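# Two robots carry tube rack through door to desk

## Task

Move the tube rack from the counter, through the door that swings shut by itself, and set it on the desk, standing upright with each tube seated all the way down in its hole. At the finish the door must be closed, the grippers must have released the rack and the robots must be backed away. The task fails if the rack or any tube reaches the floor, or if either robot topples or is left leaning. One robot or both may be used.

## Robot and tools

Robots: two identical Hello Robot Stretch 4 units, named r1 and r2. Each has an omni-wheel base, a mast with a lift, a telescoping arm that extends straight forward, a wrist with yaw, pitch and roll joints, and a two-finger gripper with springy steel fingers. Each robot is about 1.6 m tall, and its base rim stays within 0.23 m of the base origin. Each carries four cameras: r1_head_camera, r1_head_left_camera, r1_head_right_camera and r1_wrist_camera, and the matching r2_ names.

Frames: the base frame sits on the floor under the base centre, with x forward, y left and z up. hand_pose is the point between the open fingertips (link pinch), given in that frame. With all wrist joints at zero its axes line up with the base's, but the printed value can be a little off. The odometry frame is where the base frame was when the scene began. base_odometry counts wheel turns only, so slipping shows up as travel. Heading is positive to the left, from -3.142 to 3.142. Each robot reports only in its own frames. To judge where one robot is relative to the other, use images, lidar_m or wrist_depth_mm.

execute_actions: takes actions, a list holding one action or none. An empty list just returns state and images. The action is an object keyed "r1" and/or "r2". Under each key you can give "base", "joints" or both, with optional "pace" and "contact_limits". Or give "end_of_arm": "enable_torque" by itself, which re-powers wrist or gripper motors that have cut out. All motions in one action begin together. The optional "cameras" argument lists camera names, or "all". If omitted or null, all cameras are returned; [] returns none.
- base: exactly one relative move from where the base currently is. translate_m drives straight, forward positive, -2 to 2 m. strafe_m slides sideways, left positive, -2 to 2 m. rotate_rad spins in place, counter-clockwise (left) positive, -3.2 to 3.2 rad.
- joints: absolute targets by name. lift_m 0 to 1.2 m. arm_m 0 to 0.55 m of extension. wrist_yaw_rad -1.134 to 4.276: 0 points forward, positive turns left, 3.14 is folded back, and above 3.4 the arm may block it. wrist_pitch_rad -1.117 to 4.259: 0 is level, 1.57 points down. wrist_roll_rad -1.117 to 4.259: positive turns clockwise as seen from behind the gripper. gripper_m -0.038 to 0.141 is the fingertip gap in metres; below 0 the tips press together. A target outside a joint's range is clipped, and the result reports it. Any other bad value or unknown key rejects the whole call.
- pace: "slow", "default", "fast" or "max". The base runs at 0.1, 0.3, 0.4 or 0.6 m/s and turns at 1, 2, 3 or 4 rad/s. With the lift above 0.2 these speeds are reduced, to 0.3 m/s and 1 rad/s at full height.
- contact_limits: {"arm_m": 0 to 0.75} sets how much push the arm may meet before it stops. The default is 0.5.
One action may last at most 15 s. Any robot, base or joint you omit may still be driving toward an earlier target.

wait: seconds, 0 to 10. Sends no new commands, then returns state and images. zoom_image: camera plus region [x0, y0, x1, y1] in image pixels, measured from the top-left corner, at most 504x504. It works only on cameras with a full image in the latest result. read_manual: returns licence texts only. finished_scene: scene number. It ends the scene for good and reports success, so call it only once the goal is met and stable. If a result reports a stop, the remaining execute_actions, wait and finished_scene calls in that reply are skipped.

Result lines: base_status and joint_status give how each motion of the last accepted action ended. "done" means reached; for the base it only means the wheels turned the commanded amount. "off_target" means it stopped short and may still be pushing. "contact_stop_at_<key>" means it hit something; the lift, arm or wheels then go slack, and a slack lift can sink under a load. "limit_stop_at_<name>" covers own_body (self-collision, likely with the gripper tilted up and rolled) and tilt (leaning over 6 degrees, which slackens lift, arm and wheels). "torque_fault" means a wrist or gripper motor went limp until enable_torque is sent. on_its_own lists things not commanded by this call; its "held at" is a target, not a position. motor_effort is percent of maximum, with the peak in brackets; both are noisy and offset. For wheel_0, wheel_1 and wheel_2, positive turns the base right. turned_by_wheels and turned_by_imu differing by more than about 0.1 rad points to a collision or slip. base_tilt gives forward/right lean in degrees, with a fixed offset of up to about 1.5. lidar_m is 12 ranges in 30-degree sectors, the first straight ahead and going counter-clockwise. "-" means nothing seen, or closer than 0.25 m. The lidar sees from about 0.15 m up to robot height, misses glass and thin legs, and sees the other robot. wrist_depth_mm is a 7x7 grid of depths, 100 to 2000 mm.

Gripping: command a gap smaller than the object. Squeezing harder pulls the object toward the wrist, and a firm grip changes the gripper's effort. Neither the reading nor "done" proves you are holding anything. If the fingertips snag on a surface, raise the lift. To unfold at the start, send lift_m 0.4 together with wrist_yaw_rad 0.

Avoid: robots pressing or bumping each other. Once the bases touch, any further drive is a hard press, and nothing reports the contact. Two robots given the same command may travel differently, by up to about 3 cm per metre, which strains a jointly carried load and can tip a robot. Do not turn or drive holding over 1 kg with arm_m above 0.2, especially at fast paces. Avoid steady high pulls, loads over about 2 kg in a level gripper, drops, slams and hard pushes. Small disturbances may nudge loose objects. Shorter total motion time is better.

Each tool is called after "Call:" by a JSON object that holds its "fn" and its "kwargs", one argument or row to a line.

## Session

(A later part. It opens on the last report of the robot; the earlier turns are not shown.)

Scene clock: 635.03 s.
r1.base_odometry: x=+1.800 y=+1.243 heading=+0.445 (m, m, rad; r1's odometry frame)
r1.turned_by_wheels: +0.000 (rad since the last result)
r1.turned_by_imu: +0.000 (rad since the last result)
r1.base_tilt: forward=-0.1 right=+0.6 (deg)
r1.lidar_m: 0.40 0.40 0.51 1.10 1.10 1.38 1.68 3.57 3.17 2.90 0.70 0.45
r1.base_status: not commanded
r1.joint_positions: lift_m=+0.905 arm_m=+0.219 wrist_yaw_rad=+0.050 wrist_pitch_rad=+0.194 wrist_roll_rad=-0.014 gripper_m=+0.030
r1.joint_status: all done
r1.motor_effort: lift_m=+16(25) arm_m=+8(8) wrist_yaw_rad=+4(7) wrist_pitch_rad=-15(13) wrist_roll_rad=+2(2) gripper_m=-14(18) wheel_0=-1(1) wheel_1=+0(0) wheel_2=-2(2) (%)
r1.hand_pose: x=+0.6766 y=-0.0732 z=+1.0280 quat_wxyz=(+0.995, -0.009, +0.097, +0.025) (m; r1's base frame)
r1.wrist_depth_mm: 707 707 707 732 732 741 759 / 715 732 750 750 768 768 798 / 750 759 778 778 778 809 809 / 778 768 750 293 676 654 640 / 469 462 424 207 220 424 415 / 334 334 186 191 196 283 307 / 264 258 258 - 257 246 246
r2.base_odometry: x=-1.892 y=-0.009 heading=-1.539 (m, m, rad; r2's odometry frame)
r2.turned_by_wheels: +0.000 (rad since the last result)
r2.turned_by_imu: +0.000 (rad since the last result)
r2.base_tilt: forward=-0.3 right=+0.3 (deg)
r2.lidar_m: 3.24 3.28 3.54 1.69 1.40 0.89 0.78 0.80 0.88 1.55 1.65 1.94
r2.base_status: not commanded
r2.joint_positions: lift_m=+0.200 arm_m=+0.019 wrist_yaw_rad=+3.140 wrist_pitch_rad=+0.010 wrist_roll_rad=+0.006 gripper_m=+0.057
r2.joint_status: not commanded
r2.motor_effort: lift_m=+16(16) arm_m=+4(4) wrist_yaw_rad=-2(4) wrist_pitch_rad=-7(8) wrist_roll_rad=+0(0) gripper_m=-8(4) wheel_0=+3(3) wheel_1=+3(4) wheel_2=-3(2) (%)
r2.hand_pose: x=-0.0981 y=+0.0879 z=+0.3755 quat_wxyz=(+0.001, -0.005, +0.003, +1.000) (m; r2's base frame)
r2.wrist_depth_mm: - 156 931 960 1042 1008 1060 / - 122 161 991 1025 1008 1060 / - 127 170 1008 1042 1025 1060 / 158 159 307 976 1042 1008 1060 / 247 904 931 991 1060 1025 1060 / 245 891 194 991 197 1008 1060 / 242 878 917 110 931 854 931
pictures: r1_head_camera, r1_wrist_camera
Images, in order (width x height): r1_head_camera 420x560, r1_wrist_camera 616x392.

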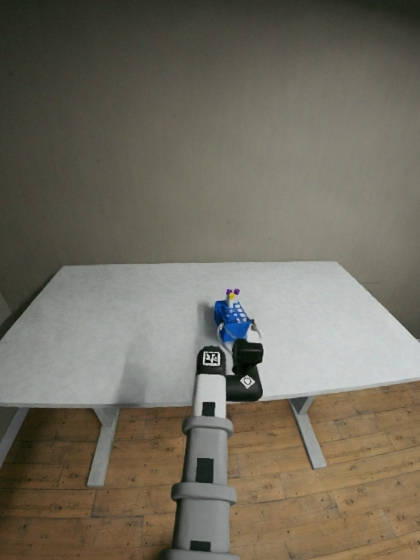

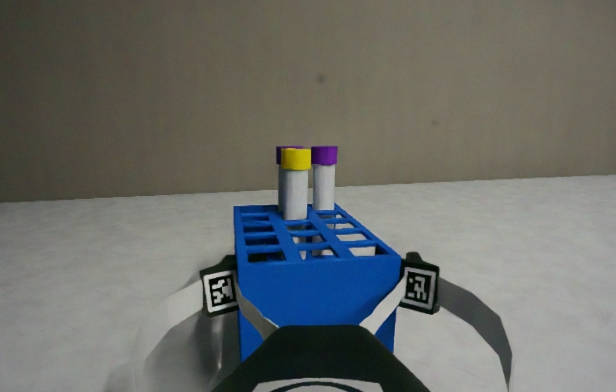

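Call:
{"fn": "execute_actions", "kwargs": {
  "actions": [
    {"r1":{"joints":{"lift_m":0.895},"pace":"slow"}}
  ],
  "cameras": ["r1_wrist_camera"]
}}

Scene clock: 637.50 s.
r1.base_odometry: x=+1.800 y=+1.243 heading=+0.445 (m, m, rad; r1's odometry frame)
r1.turned_by_wheels: +0.000 (rad since the last result)
r1.turned_by_imu: -0.001 (rad since the last result)
r1.base_tilt: forward=-0.2 right=+0.6 (deg)
r1.lidar_m: 0.40 0.41 0.52 1.10 1.10 1.39 1.69 3.56 3.17 2.89 0.71 0.46
r1.base_status: not commanded
r1.joint_positions: lift_m=+0.895 arm_m=+0.219 wrist_yaw_rad=+0.050 wrist_pitch_rad=+0.194 wrist_roll_rad=-0.014 gripper_m=+0.030
r1.joint_status: all done
r1.motor_effort: lift_m=+16(18) arm_m=+8(8) wrist_yaw_rad=+5(4) wrist_pitch_rad=-12(12) wrist_roll_rad=+2(2) gripper_m=-17(17) wheel_0=-1(1) wheel_1=+0(0) wheel_2=-2(2) (%)
r1.hand_pose: x=+0.6766 y=-0.0732 z=+1.0180 quat_wxyz=(+0.995, -0.009, +0.097, +0.025) (m; r1's base frame)
r1.wrist_depth_mm: 699 707 715 741 732 750 759 / 723 732 741 750 750 768 788 / 750 750 778 768 788 798 809 / 732 707 676 293 647 615 591 / 442 436 404 206 221 399 389 / 315 314 187 190 197 267 290 / 248 245 244 - 242 232 234
r2.base_odometry: x=-1.892 y=-0.009 heading=-1.539 (m, m, rad; r2's odometry frame)
r2.turned_by_wheels: +0.000 (rad since the last result)
r2.turned_by_imu: +0.001 (rad since the last result)
r2.base_tilt: forward=-0.3 right=+0.4 (deg)
r2.lidar_m: 3.25 3.27 3.51 1.69 1.40 0.94 0.78 0.80 0.86 1.59 1.64 1.94
r2.base_status: not commanded
r2.joint_positions: lift_m=+0.200 arm_m=+0.019 wrist_yaw_rad=+3.140 wrist_pitch_rad=+0.010 wrist_roll_rad=+0.006 gripper_m=+0.057
r2.joint_status: not commanded
r2.motor_effort: lift_m=+16(16) arm_m=+4(3) wrist_yaw_rad=+1(4) wrist_pitch_rad=-8(8) wrist_roll_rad=+0(0) gripper_m=-4(2) wheel_0=+3(3) wheel_1=+3(3) wheel_2=-2(2) (%)
r2.hand_pose: x=-0.0981 y=+0.0879 z=+0.3755 quat_wxyz=(+0.001, -0.005, +0.003, +1.000) (m; r2's base frame)
r2.wrist_depth_mm: - 156 931 976 1042 991 1042 / - 122 160 991 1025 991 1042 / - 127 170 991 1042 1008 1060 / 158 158 307 976 1042 1025 1060 / 246 891 946 991 1042 1008 1078 / 244 891 194 976 198 1025 1078 / 243 904 946 110 931 866 904
pictures: r1_wrist_camera
Images, in order (width x height): r1_wrist_camera 616x392.

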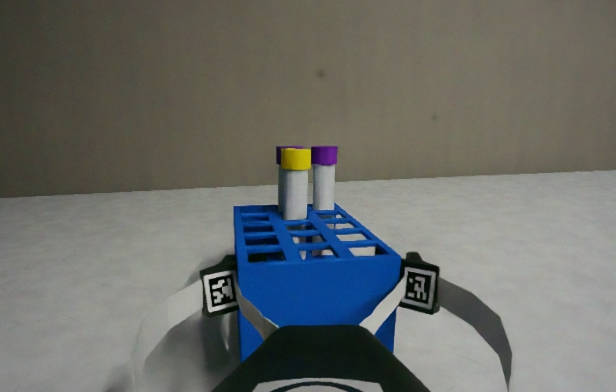

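Not yet touching; a bit lower.

Call:
{"fn": "execute_actions", "kwargs": {
  "actions": [
    {"r1":{"joints":{"lift_m":0.887},"pace":"slow"}}
  ],
  "cameras": ["r1_wrist_camera"]
}}

Scene clock: 639.23 s.
r1.base_odometry: x=+1.800 y=+1.243 heading=+0.445 (m, m, rad; r1's odometry frame)
r1.turned_by_wheels: +0.000 (rad since the last result)
r1.turned_by_imu: -0.001 (rad since the last result)
r1.base_tilt: forward=-0.2 right=+0.6 (deg)
r1.lidar_m: 0.39 0.42 0.52 1.09 1.10 1.39 1.69 3.57 3.16 2.89 0.72 0.47
r1.base_status: not commanded
r1.joint_positions: lift_m=+0.887 arm_m=+0.219 wrist_yaw_rad=+0.050 wrist_pitch_rad=+0.191 wrist_roll_rad=-0.014 gripper_m=+0.030
r1.joint_status: all done
r1.motor_effort: lift_m=+15(17) arm_m=+8(8) wrist_yaw_rad=+4(5) wrist_pitch_rad=-2(12) wrist_roll_rad=+2(1) gripper_m=-18(19) wheel_0=-1(1) wheel_1=+0(0) wheel_2=-1(2) (%)
r1.hand_pose: x=+0.6768 y=-0.0732 z=+1.0110 quat_wxyz=(+0.995, -0.009, +0.095, +0.025) (m; r1's base frame)
r1.wrist_depth_mm: 691 699 723 732 741 750 759 / 723 741 759 750 768 778 778 / 768 759 778 788 788 809 820 / 723 691 661 289 621 609 591 / 430 424 384 207 220 389 382 / 304 303 187 190 197 259 281 / 240 235 235 - 233 224 224
r2.base_odometry: x=-1.892 y=-0.009 heading=-1.539 (m, m, rad; r2's odometry frame)
r2.turned_by_wheels: +0.000 (rad since the last result)
r2.turned_by_imu: +0.001 (rad since the last result)
r2.base_tilt: forward=-0.3 right=+0.2 (deg)
r2.lidar_m: 3.27 3.27 3.52 1.70 1.38 0.94 0.79 0.79 0.88 1.56 1.64 1.95
r2.base_status: not commanded
r2.joint_positions: lift_m=+0.200 arm_m=+0.019 wrist_yaw_rad=+3.140 wrist_pitch_rad=+0.010 wrist_roll_rad=+0.006 gripper_m=+0.057
r2.joint_status: not commanded
r2.motor_effort: lift_m=+16(16) arm_m=+3(3) wrist_yaw_rad=-1(1) wrist_pitch_rad=-8(7) wrist_roll_rad=+0(0) gripper_m=-1(4) wheel_0=+3(3) wheel_1=+3(3) wheel_2=-2(2) (%)
r2.hand_pose: x=-0.0981 y=+0.0879 z=+0.3755 quat_wxyz=(+0.001, -0.005, +0.003, +1.000) (m; r2's base frame)
r2.wrist_depth_mm: - 156 917 991 1025 1008 1078 / - 122 161 976 1042 1008 1060 / - 127 170 976 1042 1025 1060 / 159 158 307 991 1042 1025 1060 / 247 891 946 991 1042 1008 1060 / 244 891 195 976 197 1025 1060 / 243 878 931 110 931 878 904
pictures: r1_wrist_camera
Images, in order (width x height): r1_wrist_camera 616x392.

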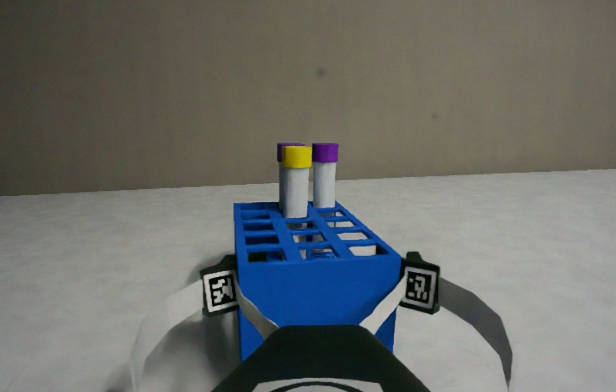

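Touching. Release.

Call:
{"fn": "execute_actions", "kwargs": {
  "actions": [
    {"r1":{"joints":{"gripper_m":0.135},"pace":"slow"}}
  ],
  "cameras": ["r1_wrist_camera"]
}}

Call:
{"fn": "execute_actions", "kwargs": {
  "actions": [
    {"r1":{"joints":{"arm_m":0.02,"lift_m":0.9},"pace":"slow"}}
  ],
  "cameras": ["r1_wrist_camera","r1_head_camera","r2_head_right_camera","r2_head_left_camera"]
}}

Scene clock: 645.43 s.
r1.base_odometry: x=+1.800 y=+1.243 heading=+0.445 (m, m, rad; r1's odometry frame)
r1.turned_by_wheels: +0.000 (rad since the last result)
r1.turned_by_imu: -0.002 (rad since the last result)
r1.base_tilt: forward=-0.2 right=+0.6 (deg)
r1.lidar_m: 0.39 0.41 0.52 1.09 1.09 1.39 1.68 3.55 3.17 2.89 0.71 0.46
r1.base_status: not commanded
r1.joint_positions: lift_m=+0.887 arm_m=+0.219 wrist_yaw_rad=+0.050 wrist_pitch_rad=+0.191 wrist_roll_rad=-0.014 gripper_m=+0.135
r1.joint_status: all done
r1.motor_effort: lift_m=+15(15) arm_m=+8(8) wrist_yaw_rad=+3(6) wrist_pitch_rad=-5(6) wrist_roll_rad=+2(1) gripper_m=-1(20) wheel_0=-1(1) wheel_1=+0(0) wheel_2=-2(2) (%)
r1.hand_pose: x=+0.6767 y=-0.0732 z=+1.0108 quat_wxyz=(+0.995, -0.009, +0.095, +0.025) (m; r1's base frame)
r1.wrist_depth_mm: 691 707 707 723 741 750 759 / 715 732 750 759 768 768 778 / 741 750 759 768 788 809 820 / 699 699 654 298 615 591 585 / 424 424 384 217 215 387 377 / 300 303 197 196 210 272 281 / 239 234 239 - 227 224 224
r2.base_odometry: x=-1.892 y=-0.009 heading=-1.539 (m, m, rad; r2's odometry frame)
r2.turned_by_wheels: +0.000 (rad since the last result)
r2.turned_by_imu: +0.002 (rad since the last result)
r2.base_tilt: forward=-0.3 right=+0.4 (deg)
r2.lidar_m: 3.27 3.28 3.54 1.69 1.38 0.90 0.78 0.79 0.88 1.58 1.64 1.92
r2.base_status: not commanded
r2.joint_positions: lift_m=+0.200 arm_m=+0.019 wrist_yaw_rad=+3.140 wrist_pitch_rad=+0.010 wrist_roll_rad=+0.006 gripper_m=+0.057
r2.joint_status: not commanded
r2.motor_effort: lift_m=+16(16) arm_m=+3(3) wrist_yaw_rad=+0(0) wrist_pitch_rad=-7(8) wrist_roll_rad=+0(0) gripper_m=-2(5) wheel_0=+3(3) wheel_1=+3(3) wheel_2=-2(2) (%)
r2.hand_pose: x=-0.0981 y=+0.0879 z=+0.3755 quat_wxyz=(+0.001, -0.005, +0.003, +1.000) (m; r2's base frame)
r2.wrist_depth_mm: - 156 904 976 1042 991 1078 / - 122 161 976 1042 1008 1042 / - 127 170 976 1060 991 1078 / 158 158 307 1008 1025 1042 1078 / 248 891 917 991 1042 1025 1078 / 245 891 194 991 198 1025 1042 / 242 891 931 110 946 866 917
pictures: r1_wrist_camera
Images, in order (width x height): r1_wrist_camera 616x392.

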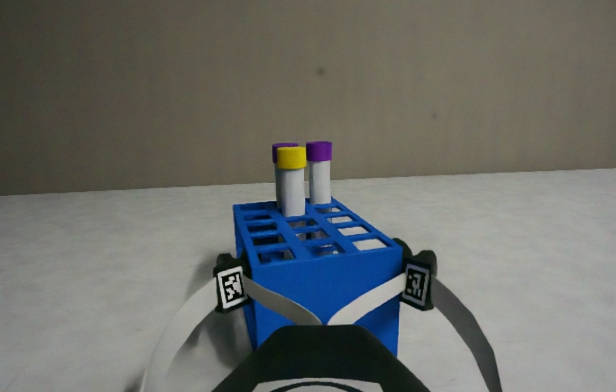

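Scene clock: 648.73 s.
r1.base_odometry: x=+1.800 y=+1.243 heading=+0.445 (m, m, rad; r1's odometry frame)
r1.turned_by_wheels: +0.000 (rad since the last result)
r1.turned_by_imu: -0.001 (rad since the last result)
r1.base_tilt: forward=-0.1 right=+0.7 (deg)
r1.lidar_m: 0.41 0.41 0.53 1.08 1.10 1.39 1.68 3.56 3.15 2.89 0.70 0.48
r1.base_status: not commanded
r1.joint_positions: lift_m=+0.900 arm_m=+0.021 wrist_yaw_rad=+0.050 wrist_pitch_rad=+0.194 wrist_roll_rad=-0.014 gripper_m=+0.135
r1.joint_status: all done
r1.motor_effort: lift_m=+27(26) arm_m=-8(9) wrist_yaw_rad=+5(4) wrist_pitch_rad=-12(11) wrist_roll_rad=+2(1) gripper_m=+1(0) wheel_0=-1(1) wheel_1=+0(0) wheel_2=-2(2) (%)
r1.hand_pose: x=+0.4794 y=-0.0732 z=+1.0222 quat_wxyz=(+0.995, -0.009, +0.096, +0.025) (m; r1's base frame)
r1.wrist_depth_mm: 854 878 891 904 917 931 946 / 891 917 946 946 946 960 976 / 931 946 946 946 976 1008 1008 / 759 732 699 304 668 634 634 / 455 452 415 224 213 415 404 / 327 325 197 197 208 290 300 / 258 253 257 - 245 238 240
r2.base_odometry: x=-1.892 y=-0.009 heading=-1.539 (m, m, rad; r2's odometry frame)
r2.turned_by_wheels: +0.000 (rad since the last result)
r2.turned_by_imu: +0.001 (rad since the last result)
r2.base_tilt: forward=-0.2 right=+0.3 (deg)
r2.lidar_m: 3.26 3.29 3.54 1.67 1.40 0.90 0.79 0.80 0.86 1.56 1.62 1.95
r2.base_status: not commanded
r2.joint_positions: lift_m=+0.200 arm_m=+0.019 wrist_yaw_rad=+3.140 wrist_pitch_rad=+0.010 wrist_roll_rad=+0.006 gripper_m=+0.057
r2.joint_status: not commanded
r2.motor_effort: lift_m=+16(16) arm_m=+3(4) wrist_yaw_rad=-4(0) wrist_pitch_rad=-8(8) wrist_roll_rad=+0(0) gripper_m=+1(5) wheel_0=+3(3) wheel_1=+3(3) wheel_2=-2(2) (%)
r2.hand_pose: x=-0.0981 y=+0.0879 z=+0.3755 quat_wxyz=(+0.001, -0.005, +0.003, +1.000) (m; r2's base frame)
r2.wrist_depth_mm: - 156 931 976 1008 1008 1060 / - 122 161 991 1042 1008 1060 / - 127 171 976 1078 991 1078 / 159 158 307 976 1042 1025 1042 / 247 891 931 1008 1042 1025 1042 / 245 878 195 991 196 1025 1118 / 243 891 946 110 931 866 931
pictures: r1_head_camera, r1_wrist_camera, r2_head_left_camera, r2_head_right_camera
Images, in order (width x height): r1_head_camera 420x560, r1_wrist_camera 616x392, r2_head_left_camera 420x672, r2_head_right_camera 420x672.

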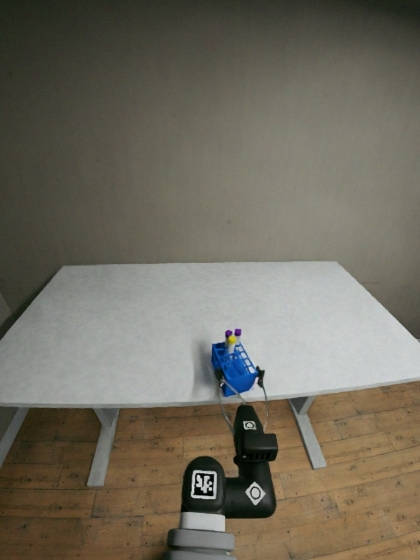

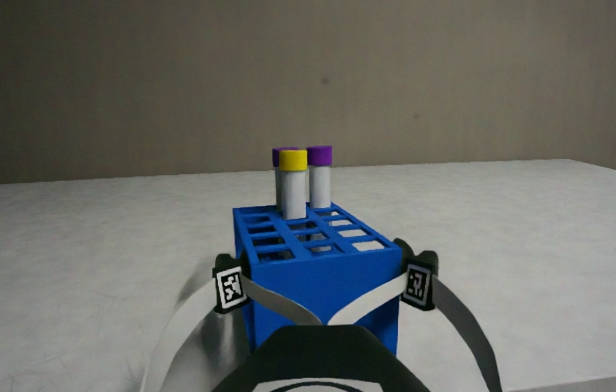

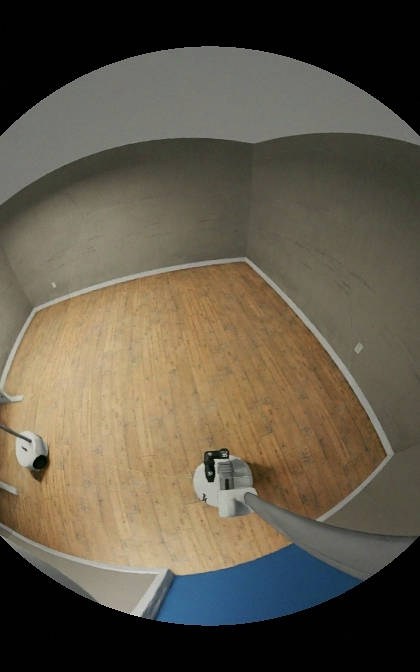

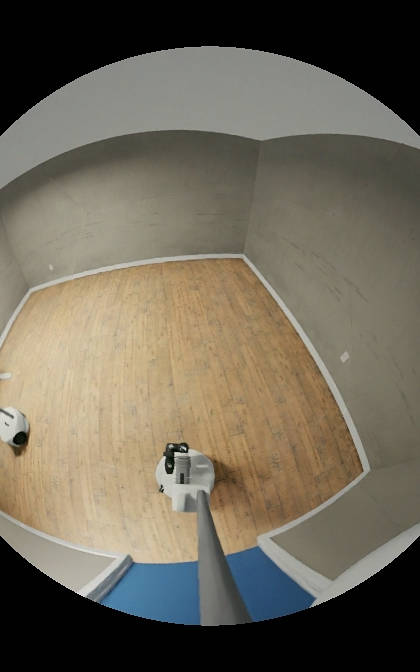

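Call:
{"fn": "execute_actions", "kwargs": {
  "actions": [
    {"r1":{"joints":{"lift_m":0.915},"pace":"slow"}}
  ],
  "cameras": ["r1_wrist_camera","r1_head_camera"]
}}

Scene clock: 651.20 s.
r1.base_odometry: x=+1.800 y=+1.243 heading=+0.445 (m, m, rad; r1's odometry frame)
r1.turned_by_wheels: +0.000 (rad since the last result)
r1.turned_by_imu: -0.001 (rad since the last result)
r1.base_tilt: forward=-0.2 right=+0.6 (deg)
r1.lidar_m: 0.40 0.41 0.52 1.09 1.10 1.39 1.69 3.58 3.15 2.90 0.71 0.46
r1.base_status: not commanded
r1.joint_positions: lift_m=+0.915 arm_m=+0.021 wrist_yaw_rad=+0.050 wrist_pitch_rad=+0.194 wrist_roll_rad=-0.014 gripper_m=+0.135
r1.joint_status: all done
r1.motor_effort: lift_m=+27(27) arm_m=-8(8) wrist_yaw_rad=+4(3) wrist_pitch_rad=-9(11) wrist_roll_rad=+2(1) gripper_m=-1(2) wheel_0=-1(1) wheel_1=+0(0) wheel_2=-2(2) (%)
r1.hand_pose: x=+0.4794 y=-0.0732 z=+1.0372 quat_wxyz=(+0.995, -0.009, +0.096, +0.025) (m; r1's base frame)
r1.wrist_depth_mm: 866 891 904 917 917 931 917 / 904 931 931 946 960 976 991 / 931 931 960 960 976 991 1008 / 831 788 768 304 723 699 676 / 496 496 455 224 212 449 439 / 353 353 197 196 210 317 325 / 281 274 282 - 266 260 260
r2.base_odometry: x=-1.892 y=-0.009 heading=-1.539 (m, m, rad; r2's odometry frame)
r2.turned_by_wheels: +0.000 (rad since the last result)
r2.turned_by_imu: +0.001 (rad since the last result)
r2.base_tilt: forward=-0.1 right=+0.4 (deg)
r2.lidar_m: 3.26 3.26 3.49 1.69 1.38 0.91 0.79 0.78 0.87 1.58 1.63 1.94
r2.base_status: not commanded
r2.joint_positions: lift_m=+0.200 arm_m=+0.019 wrist_yaw_rad=+3.140 wrist_pitch_rad=+0.010 wrist_roll_rad=+0.006 gripper_m=+0.057
r2.joint_status: not commanded
r2.motor_effort: lift_m=+16(16) arm_m=+3(3) wrist_yaw_rad=-4(2) wrist_pitch_rad=-8(8) wrist_roll_rad=+0(0) gripper_m=-4(3) wheel_0=+3(3) wheel_1=+3(3) wheel_2=-2(2) (%)
r2.hand_pose: x=-0.0981 y=+0.0879 z=+0.3755 quat_wxyz=(+0.001, -0.005, +0.003, +1.000) (m; r2's base frame)
r2.wrist_depth_mm: - 156 946 960 1025 991 1060 / - 122 161 976 1025 991 1042 / - 127 170 976 1025 1025 1060 / 158 158 307 991 1042 1008 1060 / 247 904 946 976 1042 1008 1098 / 245 917 195 976 198 1025 1078 / 242 878 904 110 946 866 917
pictures: r1_head_camera, r1_wrist_camera
Images, in order (width x height): r1_head_camera 420x560, r1_wrist_camera 616x392.

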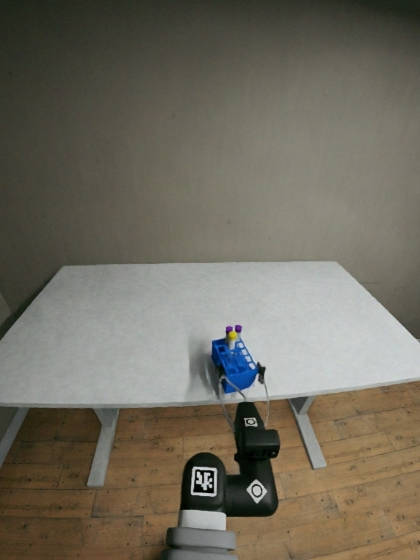

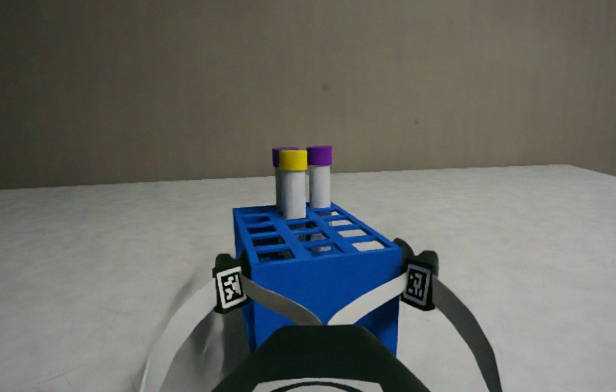

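Call:
{"fn": "execute_actions", "kwargs": {
  "actions": [
    {"r1":{"joints":{"arm_m":0.22,"gripper_m":0.06},"pace":"slow"}}
  ],
  "cameras": ["r1_wrist_camera"]
}}

Call:
{"fn": "execute_actions", "kwargs": {
  "actions": [
    {"r1":{"joints":{"lift_m":0.892},"pace":"slow"}}
  ],
  "cameras": []
}}

Call:
{"fn": "execute_actions", "kwargs": {
  "actions": [
    {"r1":{"joints":{"gripper_m":0.141}}}
  ],
  "cameras": ["r1_wrist_camera","r1_head_camera"]
}}

Scene clock: 660.53 s.
r1.base_odometry: x=+1.800 y=+1.243 heading=+0.445 (m, m, rad; r1's odometry frame)
r1.turned_by_wheels: +0.000 (rad since the last result)
r1.turned_by_imu: -0.003 (rad since the last result)
r1.base_tilt: forward=-0.2 right=+0.6 (deg)
r1.lidar_m: 0.40 0.43 0.53 1.09 1.10 1.39 1.71 3.56 3.18 2.90 0.69 0.46
r1.base_status: not commanded
r1.joint_positions: lift_m=+0.915 arm_m=+0.219 wrist_yaw_rad=+0.050 wrist_pitch_rad=+0.194 wrist_roll_rad=-0.014 gripper_m=+0.060
r1.joint_status: all done
r1.motor_effort: lift_m=+27(27) arm_m=+8(8) wrist_yaw_rad=+4(4) wrist_pitch_rad=-12(13) wrist_roll_rad=+0(0) gripper_m=-9(6) wheel_0=-1(1) wheel_1=+0(0) wheel_2=-1(2) (%)
r1.hand_pose: x=+0.6766 y=-0.0732 z=+1.0372 quat_wxyz=(+0.995, -0.009, +0.096, +0.025) (m; r1's base frame)
r1.wrist_depth_mm: 699 715 723 732 741 741 768 / 715 732 750 750 768 768 778 / 750 759 768 778 788 788 809 / 759 788 788 309 707 683 668 / 496 480 445 223 218 449 436 / 351 351 196 199 208 312 324 / 277 272 285 - 264 256 260
r2.base_odometry: x=-1.892 y=-0.009 heading=-1.539 (m, m, rad; r2's odometry frame)
r2.turned_by_wheels: +0.000 (rad since the last result)
r2.turned_by_imu: +0.002 (rad since the last result)
r2.base_tilt: forward=-0.3 right=+0.3 (deg)
r2.lidar_m: 3.26 3.27 3.51 1.71 1.39 0.91 0.78 0.80 0.87 1.57 1.64 1.94
r2.base_status: not commanded
r2.joint_positions: lift_m=+0.200 arm_m=+0.019 wrist_yaw_rad=+3.140 wrist_pitch_rad=+0.010 wrist_roll_rad=+0.006 gripper_m=+0.057
r2.joint_status: not commanded
r2.motor_effort: lift_m=+16(16) arm_m=+4(4) wrist_yaw_rad=-3(2) wrist_pitch_rad=-8(7) wrist_roll_rad=+0(0) gripper_m=-1(6) wheel_0=+3(3) wheel_1=+3(4) wheel_2=-2(2) (%)
r2.hand_pose: x=-0.0981 y=+0.0879 z=+0.3755 quat_wxyz=(+0.001, -0.005, +0.003, +1.000) (m; r2's base frame)
r2.wrist_depth_mm: - 155 931 991 1042 991 1042 / - 122 161 976 1008 1008 1042 / - 127 171 991 1008 1008 1060 / 158 158 309 1008 1042 1008 1078 / 247 891 946 976 1042 1008 1078 / 244 891 195 991 198 1060 1042 / 243 866 931 110 931 866 917
pictures: r1_wrist_camera
Images, in order (width x height): r1_wrist_camera 616x392.

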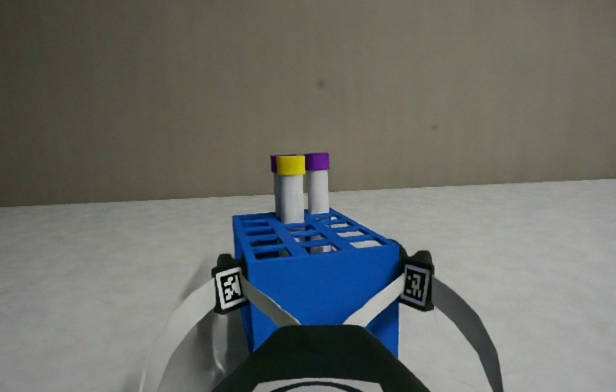

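Scene clock: 661.50 s.
r1.base_odometry: x=+1.800 y=+1.243 heading=+0.445 (m, m, rad; r1's odometry frame)
r1.turned_by_wheels: +0.000 (rad since the last result)
r1.turned_by_imu: +0.000 (rad since the last result)
r1.base_tilt: forward=-0.2 right=+0.6 (deg)
r1.lidar_m: 0.39 0.41 0.53 1.09 1.12 1.40 1.69 3.57 3.15 2.88 0.70 0.47
r1.base_status: not commanded
r1.joint_positions: lift_m=+0.892 arm_m=+0.219 wrist_yaw_rad=+0.050 wrist_pitch_rad=+0.192 wrist_roll_rad=-0.014 gripper_m=+0.060
r1.joint_status: all done
r1.motor_effort: lift_m=+15(26) arm_m=+8(8) wrist_yaw_rad=+3(5) wrist_pitch_rad=-6(12) wrist_roll_rad=+0(0) gripper_m=-8(5) wheel_0=-1(1) wheel_1=+0(0) wheel_2=-2(2) (%)
r1.hand_pose: x=+0.6767 y=-0.0732 z=+1.0156 quat_wxyz=(+0.995, -0.009, +0.096, +0.025) (m; r1's base frame)
r1.wrist_depth_mm: 683 707 723 732 741 759 759 / 715 723 759 750 768 778 778 / 741 750 759 768 798 798 820 / 732 707 676 304 634 621 597 / 436 433 399 221 217 397 384 / 309 314 196 200 208 277 286 / 246 241 253 - 234 229 229
r2.base_odometry: x=-1.892 y=-0.009 heading=-1.539 (m, m, rad; r2's odometry frame)
r2.turned_by_wheels: +0.000 (rad since the last result)
r2.turned_by_imu: +0.000 (rad since the last result)
r2.base_tilt: forward=-0.3 right=+0.3 (deg)
r2.lidar_m: 3.26 3.27 3.54 1.68 1.36 0.92 0.79 0.78 0.84 1.59 1.63 1.94
r2.base_status: not commanded
r2.joint_positions: lift_m=+0.200 arm_m=+0.019 wrist_yaw_rad=+3.140 wrist_pitch_rad=+0.010 wrist_roll_rad=+0.006 gripper_m=+0.057
r2.joint_status: not commanded
r2.motor_effort: lift_m=+16(16) arm_m=+3(4) wrist_yaw_rad=-1(1) wrist_pitch_rad=-8(7) wrist_roll_rad=+0(0) gripper_m=-3(5) wheel_0=+3(3) wheel_1=+3(3) wheel_2=-2(2) (%)
r2.hand_pose: x=-0.0981 y=+0.0879 z=+0.3755 quat_wxyz=(+0.001, -0.005, +0.003, +1.000) (m; r2's base frame)
r2.wrist_depth_mm: - 156 917 991 1042 1008 1060 / - 122 161 991 1025 991 1060 / - 126 171 991 1025 1008 1098 / 158 158 307 1008 1060 1008 1060 / 247 891 946 991 1060 1025 1060 / 244 904 195 991 198 1025 1098 / 243 878 931 110 931 866 917
pictures: none
No camera images: the call's "cameras" was empty. Leave "cameras" out to get every camera's image.

Scene clock: 663.33 s.
r1.base_odometry: x=+1.800 y=+1.243 heading=+0.445 (m, m, rad; r1's odometry frame)
r1.turned_by_wheels: +0.000 (rad since the last result)
r1.turned_by_imu: -0.001 (rad since the last result)
r1.base_tilt: forward=-0.2 right=+0.7 (deg)
r1.lidar_m: 0.40 0.42 0.50 1.08 1.10 1.38 1.69 3.58 3.17 2.91 0.69 0.45
r1.base_status: not commanded
r1.joint_positions: lift_m=+0.892 arm_m=+0.219 wrist_yaw_rad=+0.050 wrist_pitch_rad=+0.192 wrist_roll_rad=-0.014 gripper_m=+0.141
r1.joint_status: all done
r1.motor_effort: lift_m=+16(15) arm_m=+8(8) wrist_yaw_rad=+5(4) wrist_pitch_rad=-7(7) wrist_roll_rad=+1(1) gripper_m=+0(10) wheel_0=-1(1) wheel_1=+0(0) wheel_2=-2(2) (%)
r1.hand_pose: x=+0.6767 y=-0.0732 z=+1.0156 quat_wxyz=(+0.995, -0.009, +0.096, +0.025) (m; r1's base frame)
r1.wrist_depth_mm: 691 715 723 732 732 741 759 / 723 715 750 750 768 778 788 / 750 759 759 768 788 809 809 / 723 707 683 306 647 615 603 / 436 430 397 223 214 397 392 / 310 309 196 196 210 281 289 / 247 241 246 - 233 231 230
r2.base_odometry: x=-1.892 y=-0.009 heading=-1.539 (m, m, rad; r2's odometry frame)
r2.turned_by_wheels: +0.000 (rad since the last result)
r2.turned_by_imu: +0.001 (rad since the last result)
r2.base_tilt: forward=-0.3 right=+0.3 (deg)
r2.lidar_m: 3.26 3.27 3.51 1.69 1.36 0.91 0.79 0.79 0.87 1.58 1.64 1.94
r2.base_status: not commanded
r2.joint_positions: lift_m=+0.200 arm_m=+0.019 wrist_yaw_rad=+3.140 wrist_pitch_rad=+0.010 wrist_roll_rad=+0.006 gripper_m=+0.057
r2.joint_status: not commanded
r2.motor_effort: lift_m=+16(16) arm_m=+3(4) wrist_yaw_rad=-2(1) wrist_pitch_rad=-7(7) wrist_roll_rad=+0(0) gripper_m=-2(3) wheel_0=+3(3) wheel_1=+4(3) wheel_2=-2(2) (%)
r2.hand_pose: x=-0.0981 y=+0.0879 z=+0.3755 quat_wxyz=(+0.001, -0.005, +0.003, +1.000) (m; r2's base frame)
r2.wrist_depth_mm: - 156 931 976 1025 991 1060 / - 122 161 976 1025 991 1060 / - 127 170 976 1025 1008 1060 / 158 158 310 976 1042 991 1060 / 246 891 946 991 1025 1025 1078 / 244 891 194 991 198 1025 1060 / 243 878 931 110 931 878 917
pictures: r1_head_camera, r1_wrist_camera
Images, in order (width x height): r1_head_camera 420x560, r1_wrist_camera 616x392.

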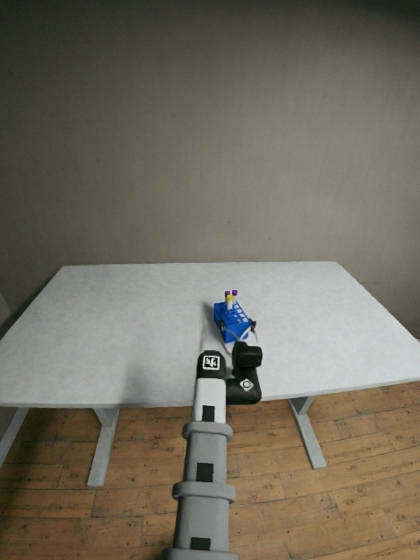

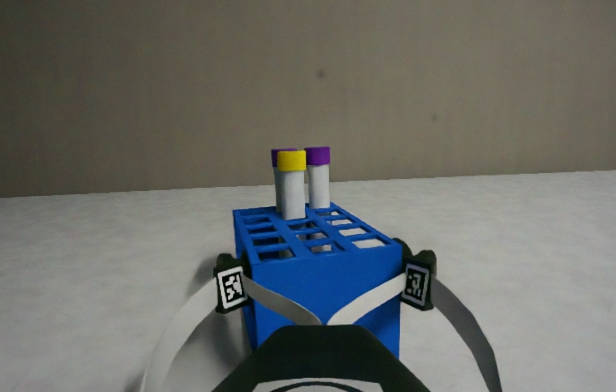

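Call:
{"fn": "execute_actions", "kwargs": {
  "actions": [
    {"r1":{"joints":{"lift_m":0.912,"wrist_pitch_rad":0.27},"pace":"slow"}}
  ],
  "cameras": ["r1_wrist_camera"]
}}

Call:
{"fn": "execute_actions", "kwargs": {
  "actions": [
    {"r1":{"joints":{"lift_m":0.93,"wrist_pitch_rad":0.35},"pace":"slow"}}
  ],
  "cameras": ["r1_wrist_camera","r1_head_camera"]
}}

Scene clock: 667.63 s.
r1.base_odometry: x=+1.800 y=+1.243 heading=+0.445 (m, m, rad; r1's odometry frame)
r1.turned_by_wheels: +0.000 (rad since the last result)
r1.turned_by_imu: -0.002 (rad since the last result)
r1.base_tilt: forward=-0.2 right=+0.6 (deg)
r1.lidar_m: 0.41 0.41 0.52 1.08 1.11 1.40 1.68 3.56 3.18 2.89 0.71 0.45
r1.base_status: not commanded
r1.joint_positions: lift_m=+0.912 arm_m=+0.219 wrist_yaw_rad=+0.050 wrist_pitch_rad=+0.271 wrist_roll_rad=-0.013 gripper_m=+0.141
r1.joint_status: all done
r1.motor_effort: lift_m=+26(27) arm_m=+7(8) wrist_yaw_rad=+5(3) wrist_pitch_rad=-5(33) wrist_roll_rad=-1(2) gripper_m=+0(2) wheel_0=-1(1) wheel_1=+0(0) wheel_2=-2(2) (%)
r1.hand_pose: x=+0.6715 y=-0.0735 z=+1.0125 quat_wxyz=(+0.990, -0.010, +0.135, +0.026) (m; r1's base frame)
r1.wrist_depth_mm: 691 683 707 723 732 732 741 / 707 723 741 750 759 759 778 / 759 759 768 759 788 798 809 / 591 580 564 300 530 521 508 / 394 394 349 224 222 364 357 / 298 298 197 197 209 267 277 / 243 239 243 - 230 227 226
r2.base_odometry: x=-1.892 y=-0.009 heading=-1.539 (m, m, rad; r2's odometry frame)
r2.turned_by_wheels: +0.000 (rad since the last result)
r2.turned_by_imu: +0.001 (rad since the last result)
r2.base_tilt: forward=-0.4 right=+0.5 (deg)
r2.lidar_m: 3.25 3.28 3.50 1.70 1.38 0.91 0.76 0.80 0.87 1.58 1.64 1.94
r2.base_status: not commanded
r2.joint_positions: lift_m=+0.200 arm_m=+0.019 wrist_yaw_rad=+3.140 wrist_pitch_rad=+0.010 wrist_roll_rad=+0.006 gripper_m=+0.057
r2.joint_status: not commanded
r2.motor_effort: lift_m=+16(16) arm_m=+3(3) wrist_yaw_rad=-4(2) wrist_pitch_rad=-7(7) wrist_roll_rad=+0(0) gripper_m=-1(2) wheel_0=+3(3) wheel_1=+3(3) wheel_2=-2(2) (%)
r2.hand_pose: x=-0.0981 y=+0.0879 z=+0.3755 quat_wxyz=(+0.001, -0.005, +0.003, +1.000) (m; r2's base frame)
r2.wrist_depth_mm: - 156 931 960 1025 1008 1042 / - 122 160 976 1025 1008 1078 / - 127 171 976 1060 1008 1060 / 158 158 307 976 1042 1025 1078 / 246 904 917 991 1025 1025 1078 / 244 891 195 976 197 1025 1098 / 242 878 931 110 917 866 904
pictures: r1_wrist_camera
Images, in order (width x height): r1_wrist_camera 616x392.

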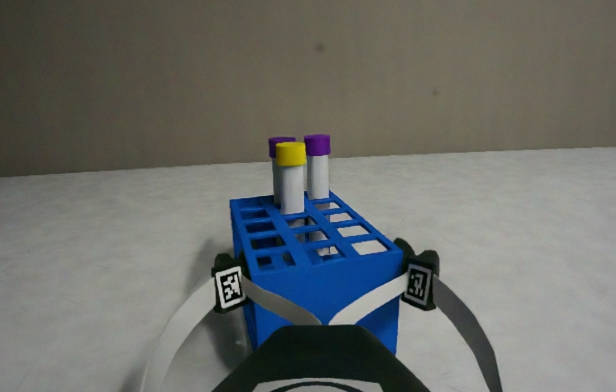

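Scene clock: 668.53 s.
r1.base_odometry: x=+1.800 y=+1.243 heading=+0.445 (m, m, rad; r1's odometry frame)
r1.turned_by_wheels: +0.000 (rad since the last result)
r1.turned_by_imu: +0.000 (rad since the last result)
r1.base_tilt: forward=-0.2 right=+0.6 (deg)
r1.lidar_m: 0.41 0.41 0.52 1.10 1.09 1.39 1.69 3.57 3.17 2.89 0.72 0.46
r1.base_status: not commanded
r1.joint_positions: lift_m=+0.930 arm_m=+0.219 wrist_yaw_rad=+0.050 wrist_pitch_rad=+0.349 wrist_roll_rad=-0.013 gripper_m=+0.141
r1.joint_status: all done
r1.motor_effort: lift_m=+26(24) arm_m=+7(7) wrist_yaw_rad=+2(5) wrist_pitch_rad=+1(36) wrist_roll_rad=-1(1) gripper_m=-1(1) wheel_0=-1(1) wheel_1=+0(0) wheel_2=-2(2) (%)
r1.hand_pose: x=+0.6647 y=-0.0737 z=+1.0091 quat_wxyz=(+0.984, -0.011, +0.174, +0.026) (m; r1's base frame)
r1.wrist_depth_mm: 683 691 707 715 723 741 750 / 723 723 741 750 768 788 778 / 750 759 768 289 699 683 676 / 512 504 488 271 469 459 449 / 375 366 330 224 223 342 336 / 291 291 196 192 208 264 268 / 241 236 245 - 230 226 226
r2.base_odometry: x=-1.892 y=-0.009 heading=-1.539 (m, m, rad; r2's odometry frame)
r2.turned_by_wheels: +0.000 (rad since the last result)
r2.turned_by_imu: +0.000 (rad since the last result)
r2.base_tilt: forward=-0.3 right=+0.3 (deg)
r2.lidar_m: 3.28 3.25 3.52 1.68 1.37 0.92 0.80 0.79 0.87 1.61 1.63 1.95
r2.base_status: not commanded
r2.joint_positions: lift_m=+0.200 arm_m=+0.019 wrist_yaw_rad=+3.140 wrist_pitch_rad=+0.010 wrist_roll_rad=+0.006 gripper_m=+0.057
r2.joint_status: not commanded
r2.motor_effort: lift_m=+16(16) arm_m=+3(3) wrist_yaw_rad=-1(2) wrist_pitch_rad=-7(7) wrist_roll_rad=+0(0) gripper_m=-6(6) wheel_0=+3(3) wheel_1=+3(3) wheel_2=-3(2) (%)
r2.hand_pose: x=-0.0981 y=+0.0879 z=+0.3755 quat_wxyz=(+0.001, -0.005, +0.003, +1.000) (m; r2's base frame)
r2.wrist_depth_mm: - 156 917 976 1042 991 1042 / - 122 161 991 1025 991 1078 / - 127 170 976 1025 1008 1060 / 158 158 309 991 1025 1025 1060 / 247 904 931 976 1042 1025 1060 / 244 904 195 991 196 1008 1060 / 242 878 931 110 931 866 904
pictures: r1_head_camera, r1_wrist_camera
Images, in order (width x height): r1_head_camera 420x560, r1_wrist_camera 616x392.

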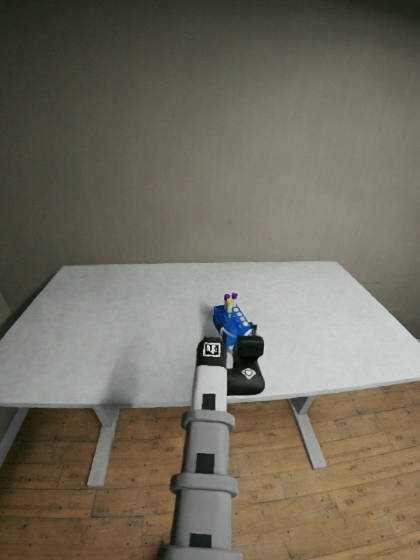

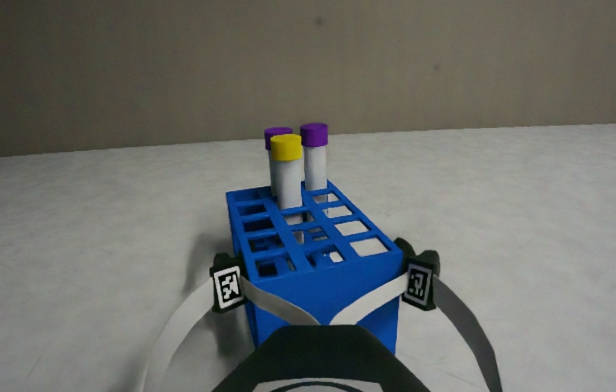

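Call:
{"fn": "execute_actions", "kwargs": {
  "actions": [
    {"r1":{"joints":{"gripper_m":0.03}}}
  ],
  "cameras": ["r1_wrist_camera"]
}}

Call:
{"fn": "execute_actions", "kwargs": {
  "actions": [
    {"r1":{"joints":{"gripper_m":0.141}}}
  ],
  "cameras": ["r1_wrist_camera"]
}}

Scene clock: 672.40 s.
r1.base_odometry: x=+1.800 y=+1.243 heading=+0.445 (m, m, rad; r1's odometry frame)
r1.turned_by_wheels: +0.000 (rad since the last result)
r1.turned_by_imu: -0.002 (rad since the last result)
r1.base_tilt: forward=-0.2 right=+0.6 (deg)
r1.lidar_m: 0.40 0.41 0.52 1.08 1.11 1.39 1.69 3.58 3.17 2.88 0.69 0.46
r1.base_status: not commanded
r1.joint_positions: lift_m=+0.930 arm_m=+0.219 wrist_yaw_rad=+0.050 wrist_pitch_rad=+0.349 wrist_roll_rad=-0.014 gripper_m=+0.030
r1.joint_status: all done
r1.motor_effort: lift_m=+26(26) arm_m=+7(7) wrist_yaw_rad=+5(4) wrist_pitch_rad=-1(1) wrist_roll_rad=+1(1) gripper_m=-17(18) wheel_0=-1(1) wheel_1=+0(0) wheel_2=-2(2) (%)
r1.hand_pose: x=+0.6647 y=-0.0738 z=+1.0091 quat_wxyz=(+0.984, -0.011, +0.174, +0.026) (m; r1's base frame)
r1.wrist_depth_mm: 676 699 707 715 732 732 750 / 715 732 741 759 768 778 778 / 750 741 759 591 707 683 668 / 517 504 466 285 469 455 449 / 370 368 307 224 236 343 334 / 290 289 189 193 205 260 268 / 243 238 241 - 234 227 226
r2.base_odometry: x=-1.892 y=-0.009 heading=-1.539 (m, m, rad; r2's odometry frame)
r2.turned_by_wheels: +0.000 (rad since the last result)
r2.turned_by_imu: +0.001 (rad since the last result)
r2.base_tilt: forward=-0.2 right=+0.5 (deg)
r2.lidar_m: 3.26 3.25 3.51 1.69 1.38 0.92 0.79 0.79 0.88 1.56 1.64 1.97
r2.base_status: not commanded
r2.joint_positions: lift_m=+0.200 arm_m=+0.019 wrist_yaw_rad=+3.140 wrist_pitch_rad=+0.010 wrist_roll_rad=+0.006 gripper_m=+0.057
r2.joint_status: not commanded
r2.motor_effort: lift_m=+16(16) arm_m=+3(3) wrist_yaw_rad=-1(0) wrist_pitch_rad=-8(7) wrist_roll_rad=+0(1) gripper_m=-6(5) wheel_0=+3(3) wheel_1=+3(3) wheel_2=-2(2) (%)
r2.hand_pose: x=-0.0981 y=+0.0879 z=+0.3755 quat_wxyz=(+0.001, -0.005, +0.003, +1.000) (m; r2's base frame)
r2.wrist_depth_mm: - 156 917 960 1042 1008 1042 / - 122 160 976 1042 1008 1042 / - 127 171 976 1025 1025 1078 / 158 158 309 976 1042 1008 1078 / 245 904 946 976 1060 1025 1060 / 243 878 195 976 197 1008 1060 / 242 891 917 110 931 866 917
pictures: r1_wrist_camera
Images, in order (width x height): r1_wrist_camera 616x392.

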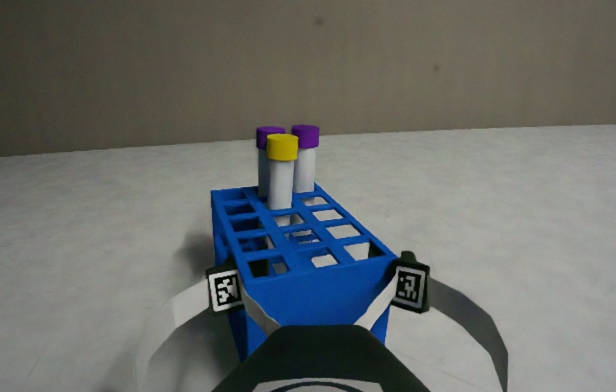

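Scene clock: 674.50 s.
r1.base_odometry: x=+1.800 y=+1.243 heading=+0.445 (m, m, rad; r1's odometry frame)
r1.turned_by_wheels: +0.000 (rad since the last result)
r1.turned_by_imu: -0.001 (rad since the last result)
r1.base_tilt: forward=-0.2 right=+0.6 (deg)
r1.lidar_m: 0.40 0.42 0.53 1.09 1.10 1.40 1.70 3.56 3.15 2.90 0.71 0.47
r1.base_status: not commanded
r1.joint_positions: lift_m=+0.930 arm_m=+0.219 wrist_yaw_rad=+0.050 wrist_pitch_rad=+0.348 wrist_roll_rad=-0.014 gripper_m=+0.141
r1.joint_status: all done
r1.motor_effort: lift_m=+25(26) arm_m=+7(7) wrist_yaw_rad=+3(3) wrist_pitch_rad=+5(5) wrist_roll_rad=+0(3) gripper_m=-2(16) wheel_0=-1(1) wheel_1=+0(0) wheel_2=-2(2) (%)
r1.hand_pose: x=+0.6649 y=-0.0736 z=+1.0096 quat_wxyz=(+0.985, -0.011, +0.173, +0.026) (m; r1's base frame)
r1.wrist_depth_mm: 691 691 707 723 741 732 750 / 707 723 750 750 759 768 788 / 750 750 768 603 715 676 683 / 525 500 496 289 469 466 449 / 377 373 330 224 224 345 338 / 293 293 202 193 211 273 273 / 243 240 248 - 236 226 228
r2.base_odometry: x=-1.892 y=-0.009 heading=-1.539 (m, m, rad; r2's odometry frame)
r2.turned_by_wheels: +0.000 (rad since the last result)
r2.turned_by_imu: +0.001 (rad since the last result)
r2.base_tilt: forward=-0.4 right=+0.3 (deg)
r2.lidar_m: 3.26 3.27 3.51 1.70 1.36 0.90 0.80 0.78 0.87 1.56 1.64 1.93
r2.base_status: not commanded
r2.joint_positions: lift_m=+0.200 arm_m=+0.019 wrist_yaw_rad=+3.140 wrist_pitch_rad=+0.010 wrist_roll_rad=+0.006 gripper_m=+0.057
r2.joint_status: not commanded
r2.motor_effort: lift_m=+16(16) arm_m=+3(4) wrist_yaw_rad=-2(2) wrist_pitch_rad=-7(7) wrist_roll_rad=+0(0) gripper_m=-4(2) wheel_0=+3(3) wheel_1=+3(3) wheel_2=-2(2) (%)
r2.hand_pose: x=-0.0981 y=+0.0879 z=+0.3755 quat_wxyz=(+0.001, -0.005, +0.003, +1.000) (m; r2's base frame)
r2.wrist_depth_mm: - 156 917 976 1025 991 1060 / - 122 161 976 1060 991 1042 / - 127 170 976 1042 1008 1060 / 158 158 309 976 1025 1008 1060 / 247 904 931 991 1042 1025 1098 / 245 891 195 976 197 1008 1078 / 242 866 917 110 931 866 917
pictures: r1_wrist_camera
Images, in order (width x height): r1_wrist_camera 616x392.

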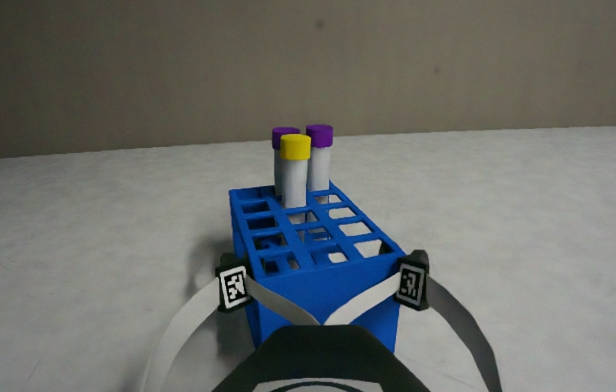

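Call:
{"fn": "execute_actions", "kwargs": {
  "actions": [
    {"r1":{"joints":{"wrist_yaw_rad":0.2},"pace":"slow"}}
  ],
  "cameras": ["r1_wrist_camera","r1_head_camera"]
}}

Scene clock: 677.43 s.
r1.base_odometry: x=+1.800 y=+1.243 heading=+0.445 (m, m, rad; r1's odometry frame)
r1.turned_by_wheels: +0.000 (rad since the last result)
r1.turned_by_imu: -0.001 (rad since the last result)
r1.base_tilt: forward=-0.1 right=+0.6 (deg)
r1.lidar_m: 0.39 0.41 0.52 1.08 1.11 1.38 1.69 3.56 3.18 2.89 0.72 0.46
r1.base_status: not commanded
r1.joint_positions: lift_m=+0.930 arm_m=+0.219 wrist_yaw_rad=+0.198 wrist_pitch_rad=+0.347 wrist_roll_rad=-0.014 gripper_m=+0.141
r1.joint_status: all done
r1.motor_effort: lift_m=+25(25) arm_m=+7(7) wrist_yaw_rad=+7(12) wrist_pitch_rad=+4(7) wrist_roll_rad=+2(1) gripper_m=+0(3) wheel_0=-1(1) wheel_1=+0(0) wheel_2=-2(2) (%)
r1.hand_pose: x=+0.6728 y=-0.0322 z=+1.0097 quat_wxyz=(+0.980, -0.024, +0.171, +0.099) (m; r1's base frame)
r1.wrist_depth_mm: 732 723 723 707 691 676 661 / 778 768 750 732 732 715 707 / 798 809 788 603 715 691 676 / 521 508 492 272 469 462 449 / 375 373 349 239 224 347 340 / 291 293 202 191 216 265 273 / 244 237 247 - 233 226 229
r2.base_odometry: x=-1.892 y=-0.009 heading=-1.539 (m, m, rad; r2's odometry frame)
r2.turned_by_wheels: +0.000 (rad since the last result)
r2.turned_by_imu: +0.001 (rad since the last result)
r2.base_tilt: forward=-0.4 right=+0.2 (deg)
r2.lidar_m: 3.26 3.26 3.54 1.68 1.37 0.92 0.80 0.80 0.87 1.59 1.64 1.95
r2.base_status: not commanded
r2.joint_positions: lift_m=+0.200 arm_m=+0.019 wrist_yaw_rad=+3.140 wrist_pitch_rad=+0.010 wrist_roll_rad=+0.006 gripper_m=+0.057
r2.joint_status: not commanded
r2.motor_effort: lift_m=+16(16) arm_m=+3(4) wrist_yaw_rad=-3(0) wrist_pitch_rad=-7(7) wrist_roll_rad=+0(0) gripper_m=-4(4) wheel_0=+3(3) wheel_1=+3(3) wheel_2=-2(2) (%)
r2.hand_pose: x=-0.0981 y=+0.0879 z=+0.3755 quat_wxyz=(+0.001, -0.005, +0.003, +1.000) (m; r2's base frame)
r2.wrist_depth_mm: - 156 931 976 1025 991 1060 / - 122 160 976 1025 991 1060 / - 127 171 991 1042 1025 1060 / 158 158 309 991 1042 1008 1078 / 246 878 931 991 1042 1025 1060 / 244 904 194 991 197 1008 1060 / 241 891 931 110 931 866 904
pictures: r1_head_camera, r1_wrist_camera
Images, in order (width x height): r1_head_camera 420x560, r1_wrist_camera 616x392.

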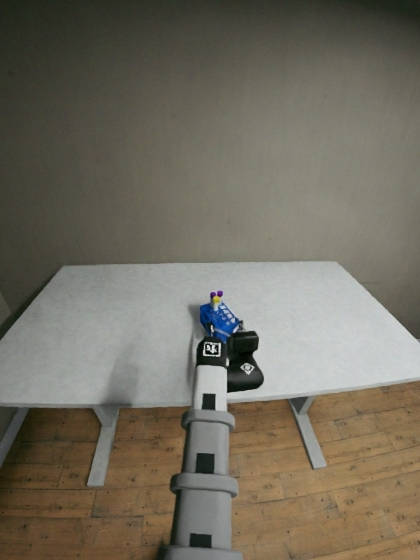

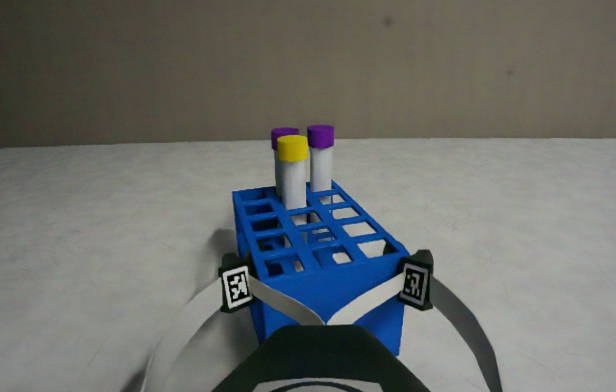

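Call:
{"fn": "execute_actions", "kwargs": {
  "actions": [
    {"r1":{"joints":{"wrist_roll_rad":0.1},"pace":"slow"}}
  ],
  "cameras": ["r1_wrist_camera"]
}}

Call:
{"fn": "execute_actions", "kwargs": {
  "actions": [
    {"r1":{"joints":{"wrist_roll_rad":-0.13},"pace":"slow"}}
  ],
  "cameras": ["r1_wrist_camera"]
}}

Scene clock: 681.57 s.
r1.base_odometry: x=+1.800 y=+1.243 heading=+0.445 (m, m, rad; r1's odometry frame)
r1.turned_by_wheels: +0.000 (rad since the last result)
r1.turned_by_imu: -0.002 (rad since the last result)
r1.base_tilt: forward=-0.2 right=+0.6 (deg)
r1.lidar_m: 0.40 0.40 0.53 1.09 1.11 1.39 1.69 3.56 3.16 2.89 0.71 0.47
r1.base_status: not commanded
r1.joint_positions: lift_m=+0.930 arm_m=+0.219 wrist_yaw_rad=+0.199 wrist_pitch_rad=+0.343 wrist_roll_rad=+0.098 gripper_m=+0.141
r1.joint_status: all done
r1.motor_effort: lift_m=+23(25) arm_m=+7(7) wrist_yaw_rad=+8(6) wrist_pitch_rad=+20(18) wrist_roll_rad=+6(7) gripper_m=-2(1) wheel_0=-1(1) wheel_1=+0(0) wheel_2=-2(1) (%)
r1.hand_pose: x=+0.6732 y=-0.0321 z=+1.0110 quat_wxyz=(+0.980, +0.031, +0.174, +0.089) (m; r1's base frame)
r1.wrist_depth_mm: 723 715 707 699 699 691 676 / 750 741 750 741 732 715 715 / 798 798 778 683 683 615 569 / 676 615 554 276 466 430 399 / 455 424 382 238 221 327 309 / 338 325 201 193 215 256 252 / 276 263 259 - 230 220 216
r2.base_odometry: x=-1.892 y=-0.009 heading=-1.539 (m, m, rad; r2's odometry frame)
r2.turned_by_wheels: +0.000 (rad since the last result)
r2.turned_by_imu: +0.002 (rad since the last result)
r2.base_tilt: forward=-0.3 right=+0.3 (deg)
r2.lidar_m: 3.25 3.29 3.52 1.69 1.37 0.90 0.80 0.79 0.87 1.56 1.64 1.92
r2.base_status: not commanded
r2.joint_positions: lift_m=+0.200 arm_m=+0.019 wrist_yaw_rad=+3.140 wrist_pitch_rad=+0.010 wrist_roll_rad=+0.006 gripper_m=+0.057
r2.joint_status: not commanded
r2.motor_effort: lift_m=+16(16) arm_m=+3(4) wrist_yaw_rad=-2(0) wrist_pitch_rad=-7(8) wrist_roll_rad=+0(1) gripper_m=-2(3) wheel_0=+3(3) wheel_1=+3(3) wheel_2=-2(2) (%)
r2.hand_pose: x=-0.0981 y=+0.0879 z=+0.3755 quat_wxyz=(+0.001, -0.005, +0.003, +1.000) (m; r2's base frame)
r2.wrist_depth_mm: - 156 946 960 1025 991 1060 / - 122 161 976 1042 991 1078 / - 127 170 976 1025 1008 1060 / 158 158 309 1008 1025 1025 1078 / 246 891 931 991 1042 1025 1042 / 245 891 195 991 197 1025 1060 / 242 891 917 110 931 878 904
pictures: r1_wrist_camera
Images, in order (width x height): r1_wrist_camera 616x392.

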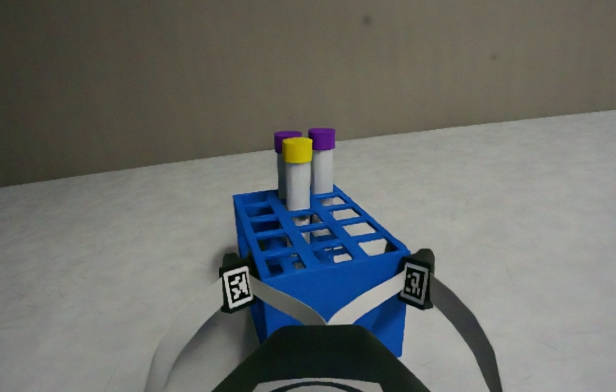

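Scene clock: 682.33 s.
r1.base_odometry: x=+1.800 y=+1.243 heading=+0.445 (m, m, rad; r1's odometry frame)
r1.turned_by_wheels: +0.000 (rad since the last result)
r1.turned_by_imu: +0.000 (rad since the last result)
r1.base_tilt: forward=-0.2 right=+0.6 (deg)
r1.lidar_m: 0.40 0.41 0.52 1.09 1.11 1.41 1.68 3.57 3.16 2.89 0.71 0.46
r1.base_status: not commanded
r1.joint_positions: lift_m=+0.930 arm_m=+0.219 wrist_yaw_rad=+0.201 wrist_pitch_rad=+0.345 wrist_roll_rad=-0.128 gripper_m=+0.141
r1.joint_status: all done
r1.motor_effort: lift_m=+23(23) arm_m=+7(7) wrist_yaw_rad=+1(7) wrist_pitch_rad=+16(17) wrist_roll_rad=-7(4) gripper_m=+0(1) wheel_0=-1(1) wheel_1=+0(0) wheel_2=-2(2) (%)
r1.hand_pose: x=+0.6731 y=-0.0315 z=+1.0106 quat_wxyz=(+0.977, -0.080, +0.164, +0.109) (m; r1's base frame)
r1.wrist_depth_mm: 759 750 741 707 683 676 640 / 809 778 768 750 723 707 691 / 654 676 683 597 750 732 715 / 433 449 442 282 504 530 554 / 330 340 332 236 225 384 389 / 265 273 202 195 211 297 303 / 224 224 238 - 248 244 251
r2.base_odometry: x=-1.892 y=-0.009 heading=-1.539 (m, m, rad; r2's odometry frame)
r2.turned_by_wheels: +0.000 (rad since the last result)
r2.turned_by_imu: +0.000 (rad since the last result)
r2.base_tilt: forward=-0.3 right=+0.4 (deg)
r2.lidar_m: 3.27 3.29 3.50 1.68 1.39 0.90 0.79 0.80 0.88 1.58 1.64 1.94
r2.base_status: not commanded
r2.joint_positions: lift_m=+0.200 arm_m=+0.019 wrist_yaw_rad=+3.140 wrist_pitch_rad=+0.010 wrist_roll_rad=+0.006 gripper_m=+0.057
r2.joint_status: not commanded
r2.motor_effort: lift_m=+16(16) arm_m=+4(4) wrist_yaw_rad=-4(2) wrist_pitch_rad=-7(7) wrist_roll_rad=+0(0) gripper_m=-3(6) wheel_0=+3(3) wheel_1=+3(3) wheel_2=-2(2) (%)
r2.hand_pose: x=-0.0981 y=+0.0879 z=+0.3755 quat_wxyz=(+0.001, -0.005, +0.003, +1.000) (m; r2's base frame)
r2.wrist_depth_mm: - 156 946 976 1025 991 1060 / - 122 160 976 1060 1008 1060 / - 127 170 991 1060 991 1060 / 158 158 309 976 1060 1008 1060 / 246 891 931 1008 1060 1025 1078 / 243 891 195 976 197 1025 1078 / 242 891 931 110 931 878 917
pictures: r1_wrist_camera
Images, in order (width x height): r1_wrist_camera 616x392.

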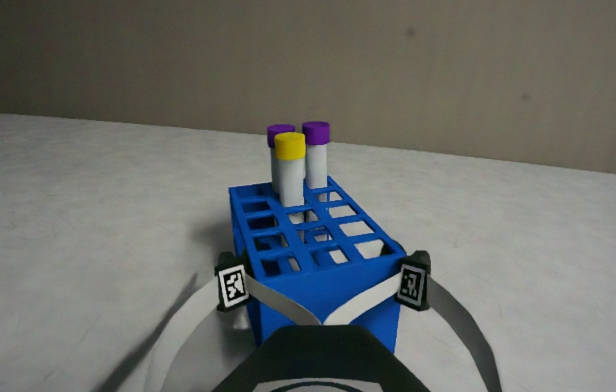

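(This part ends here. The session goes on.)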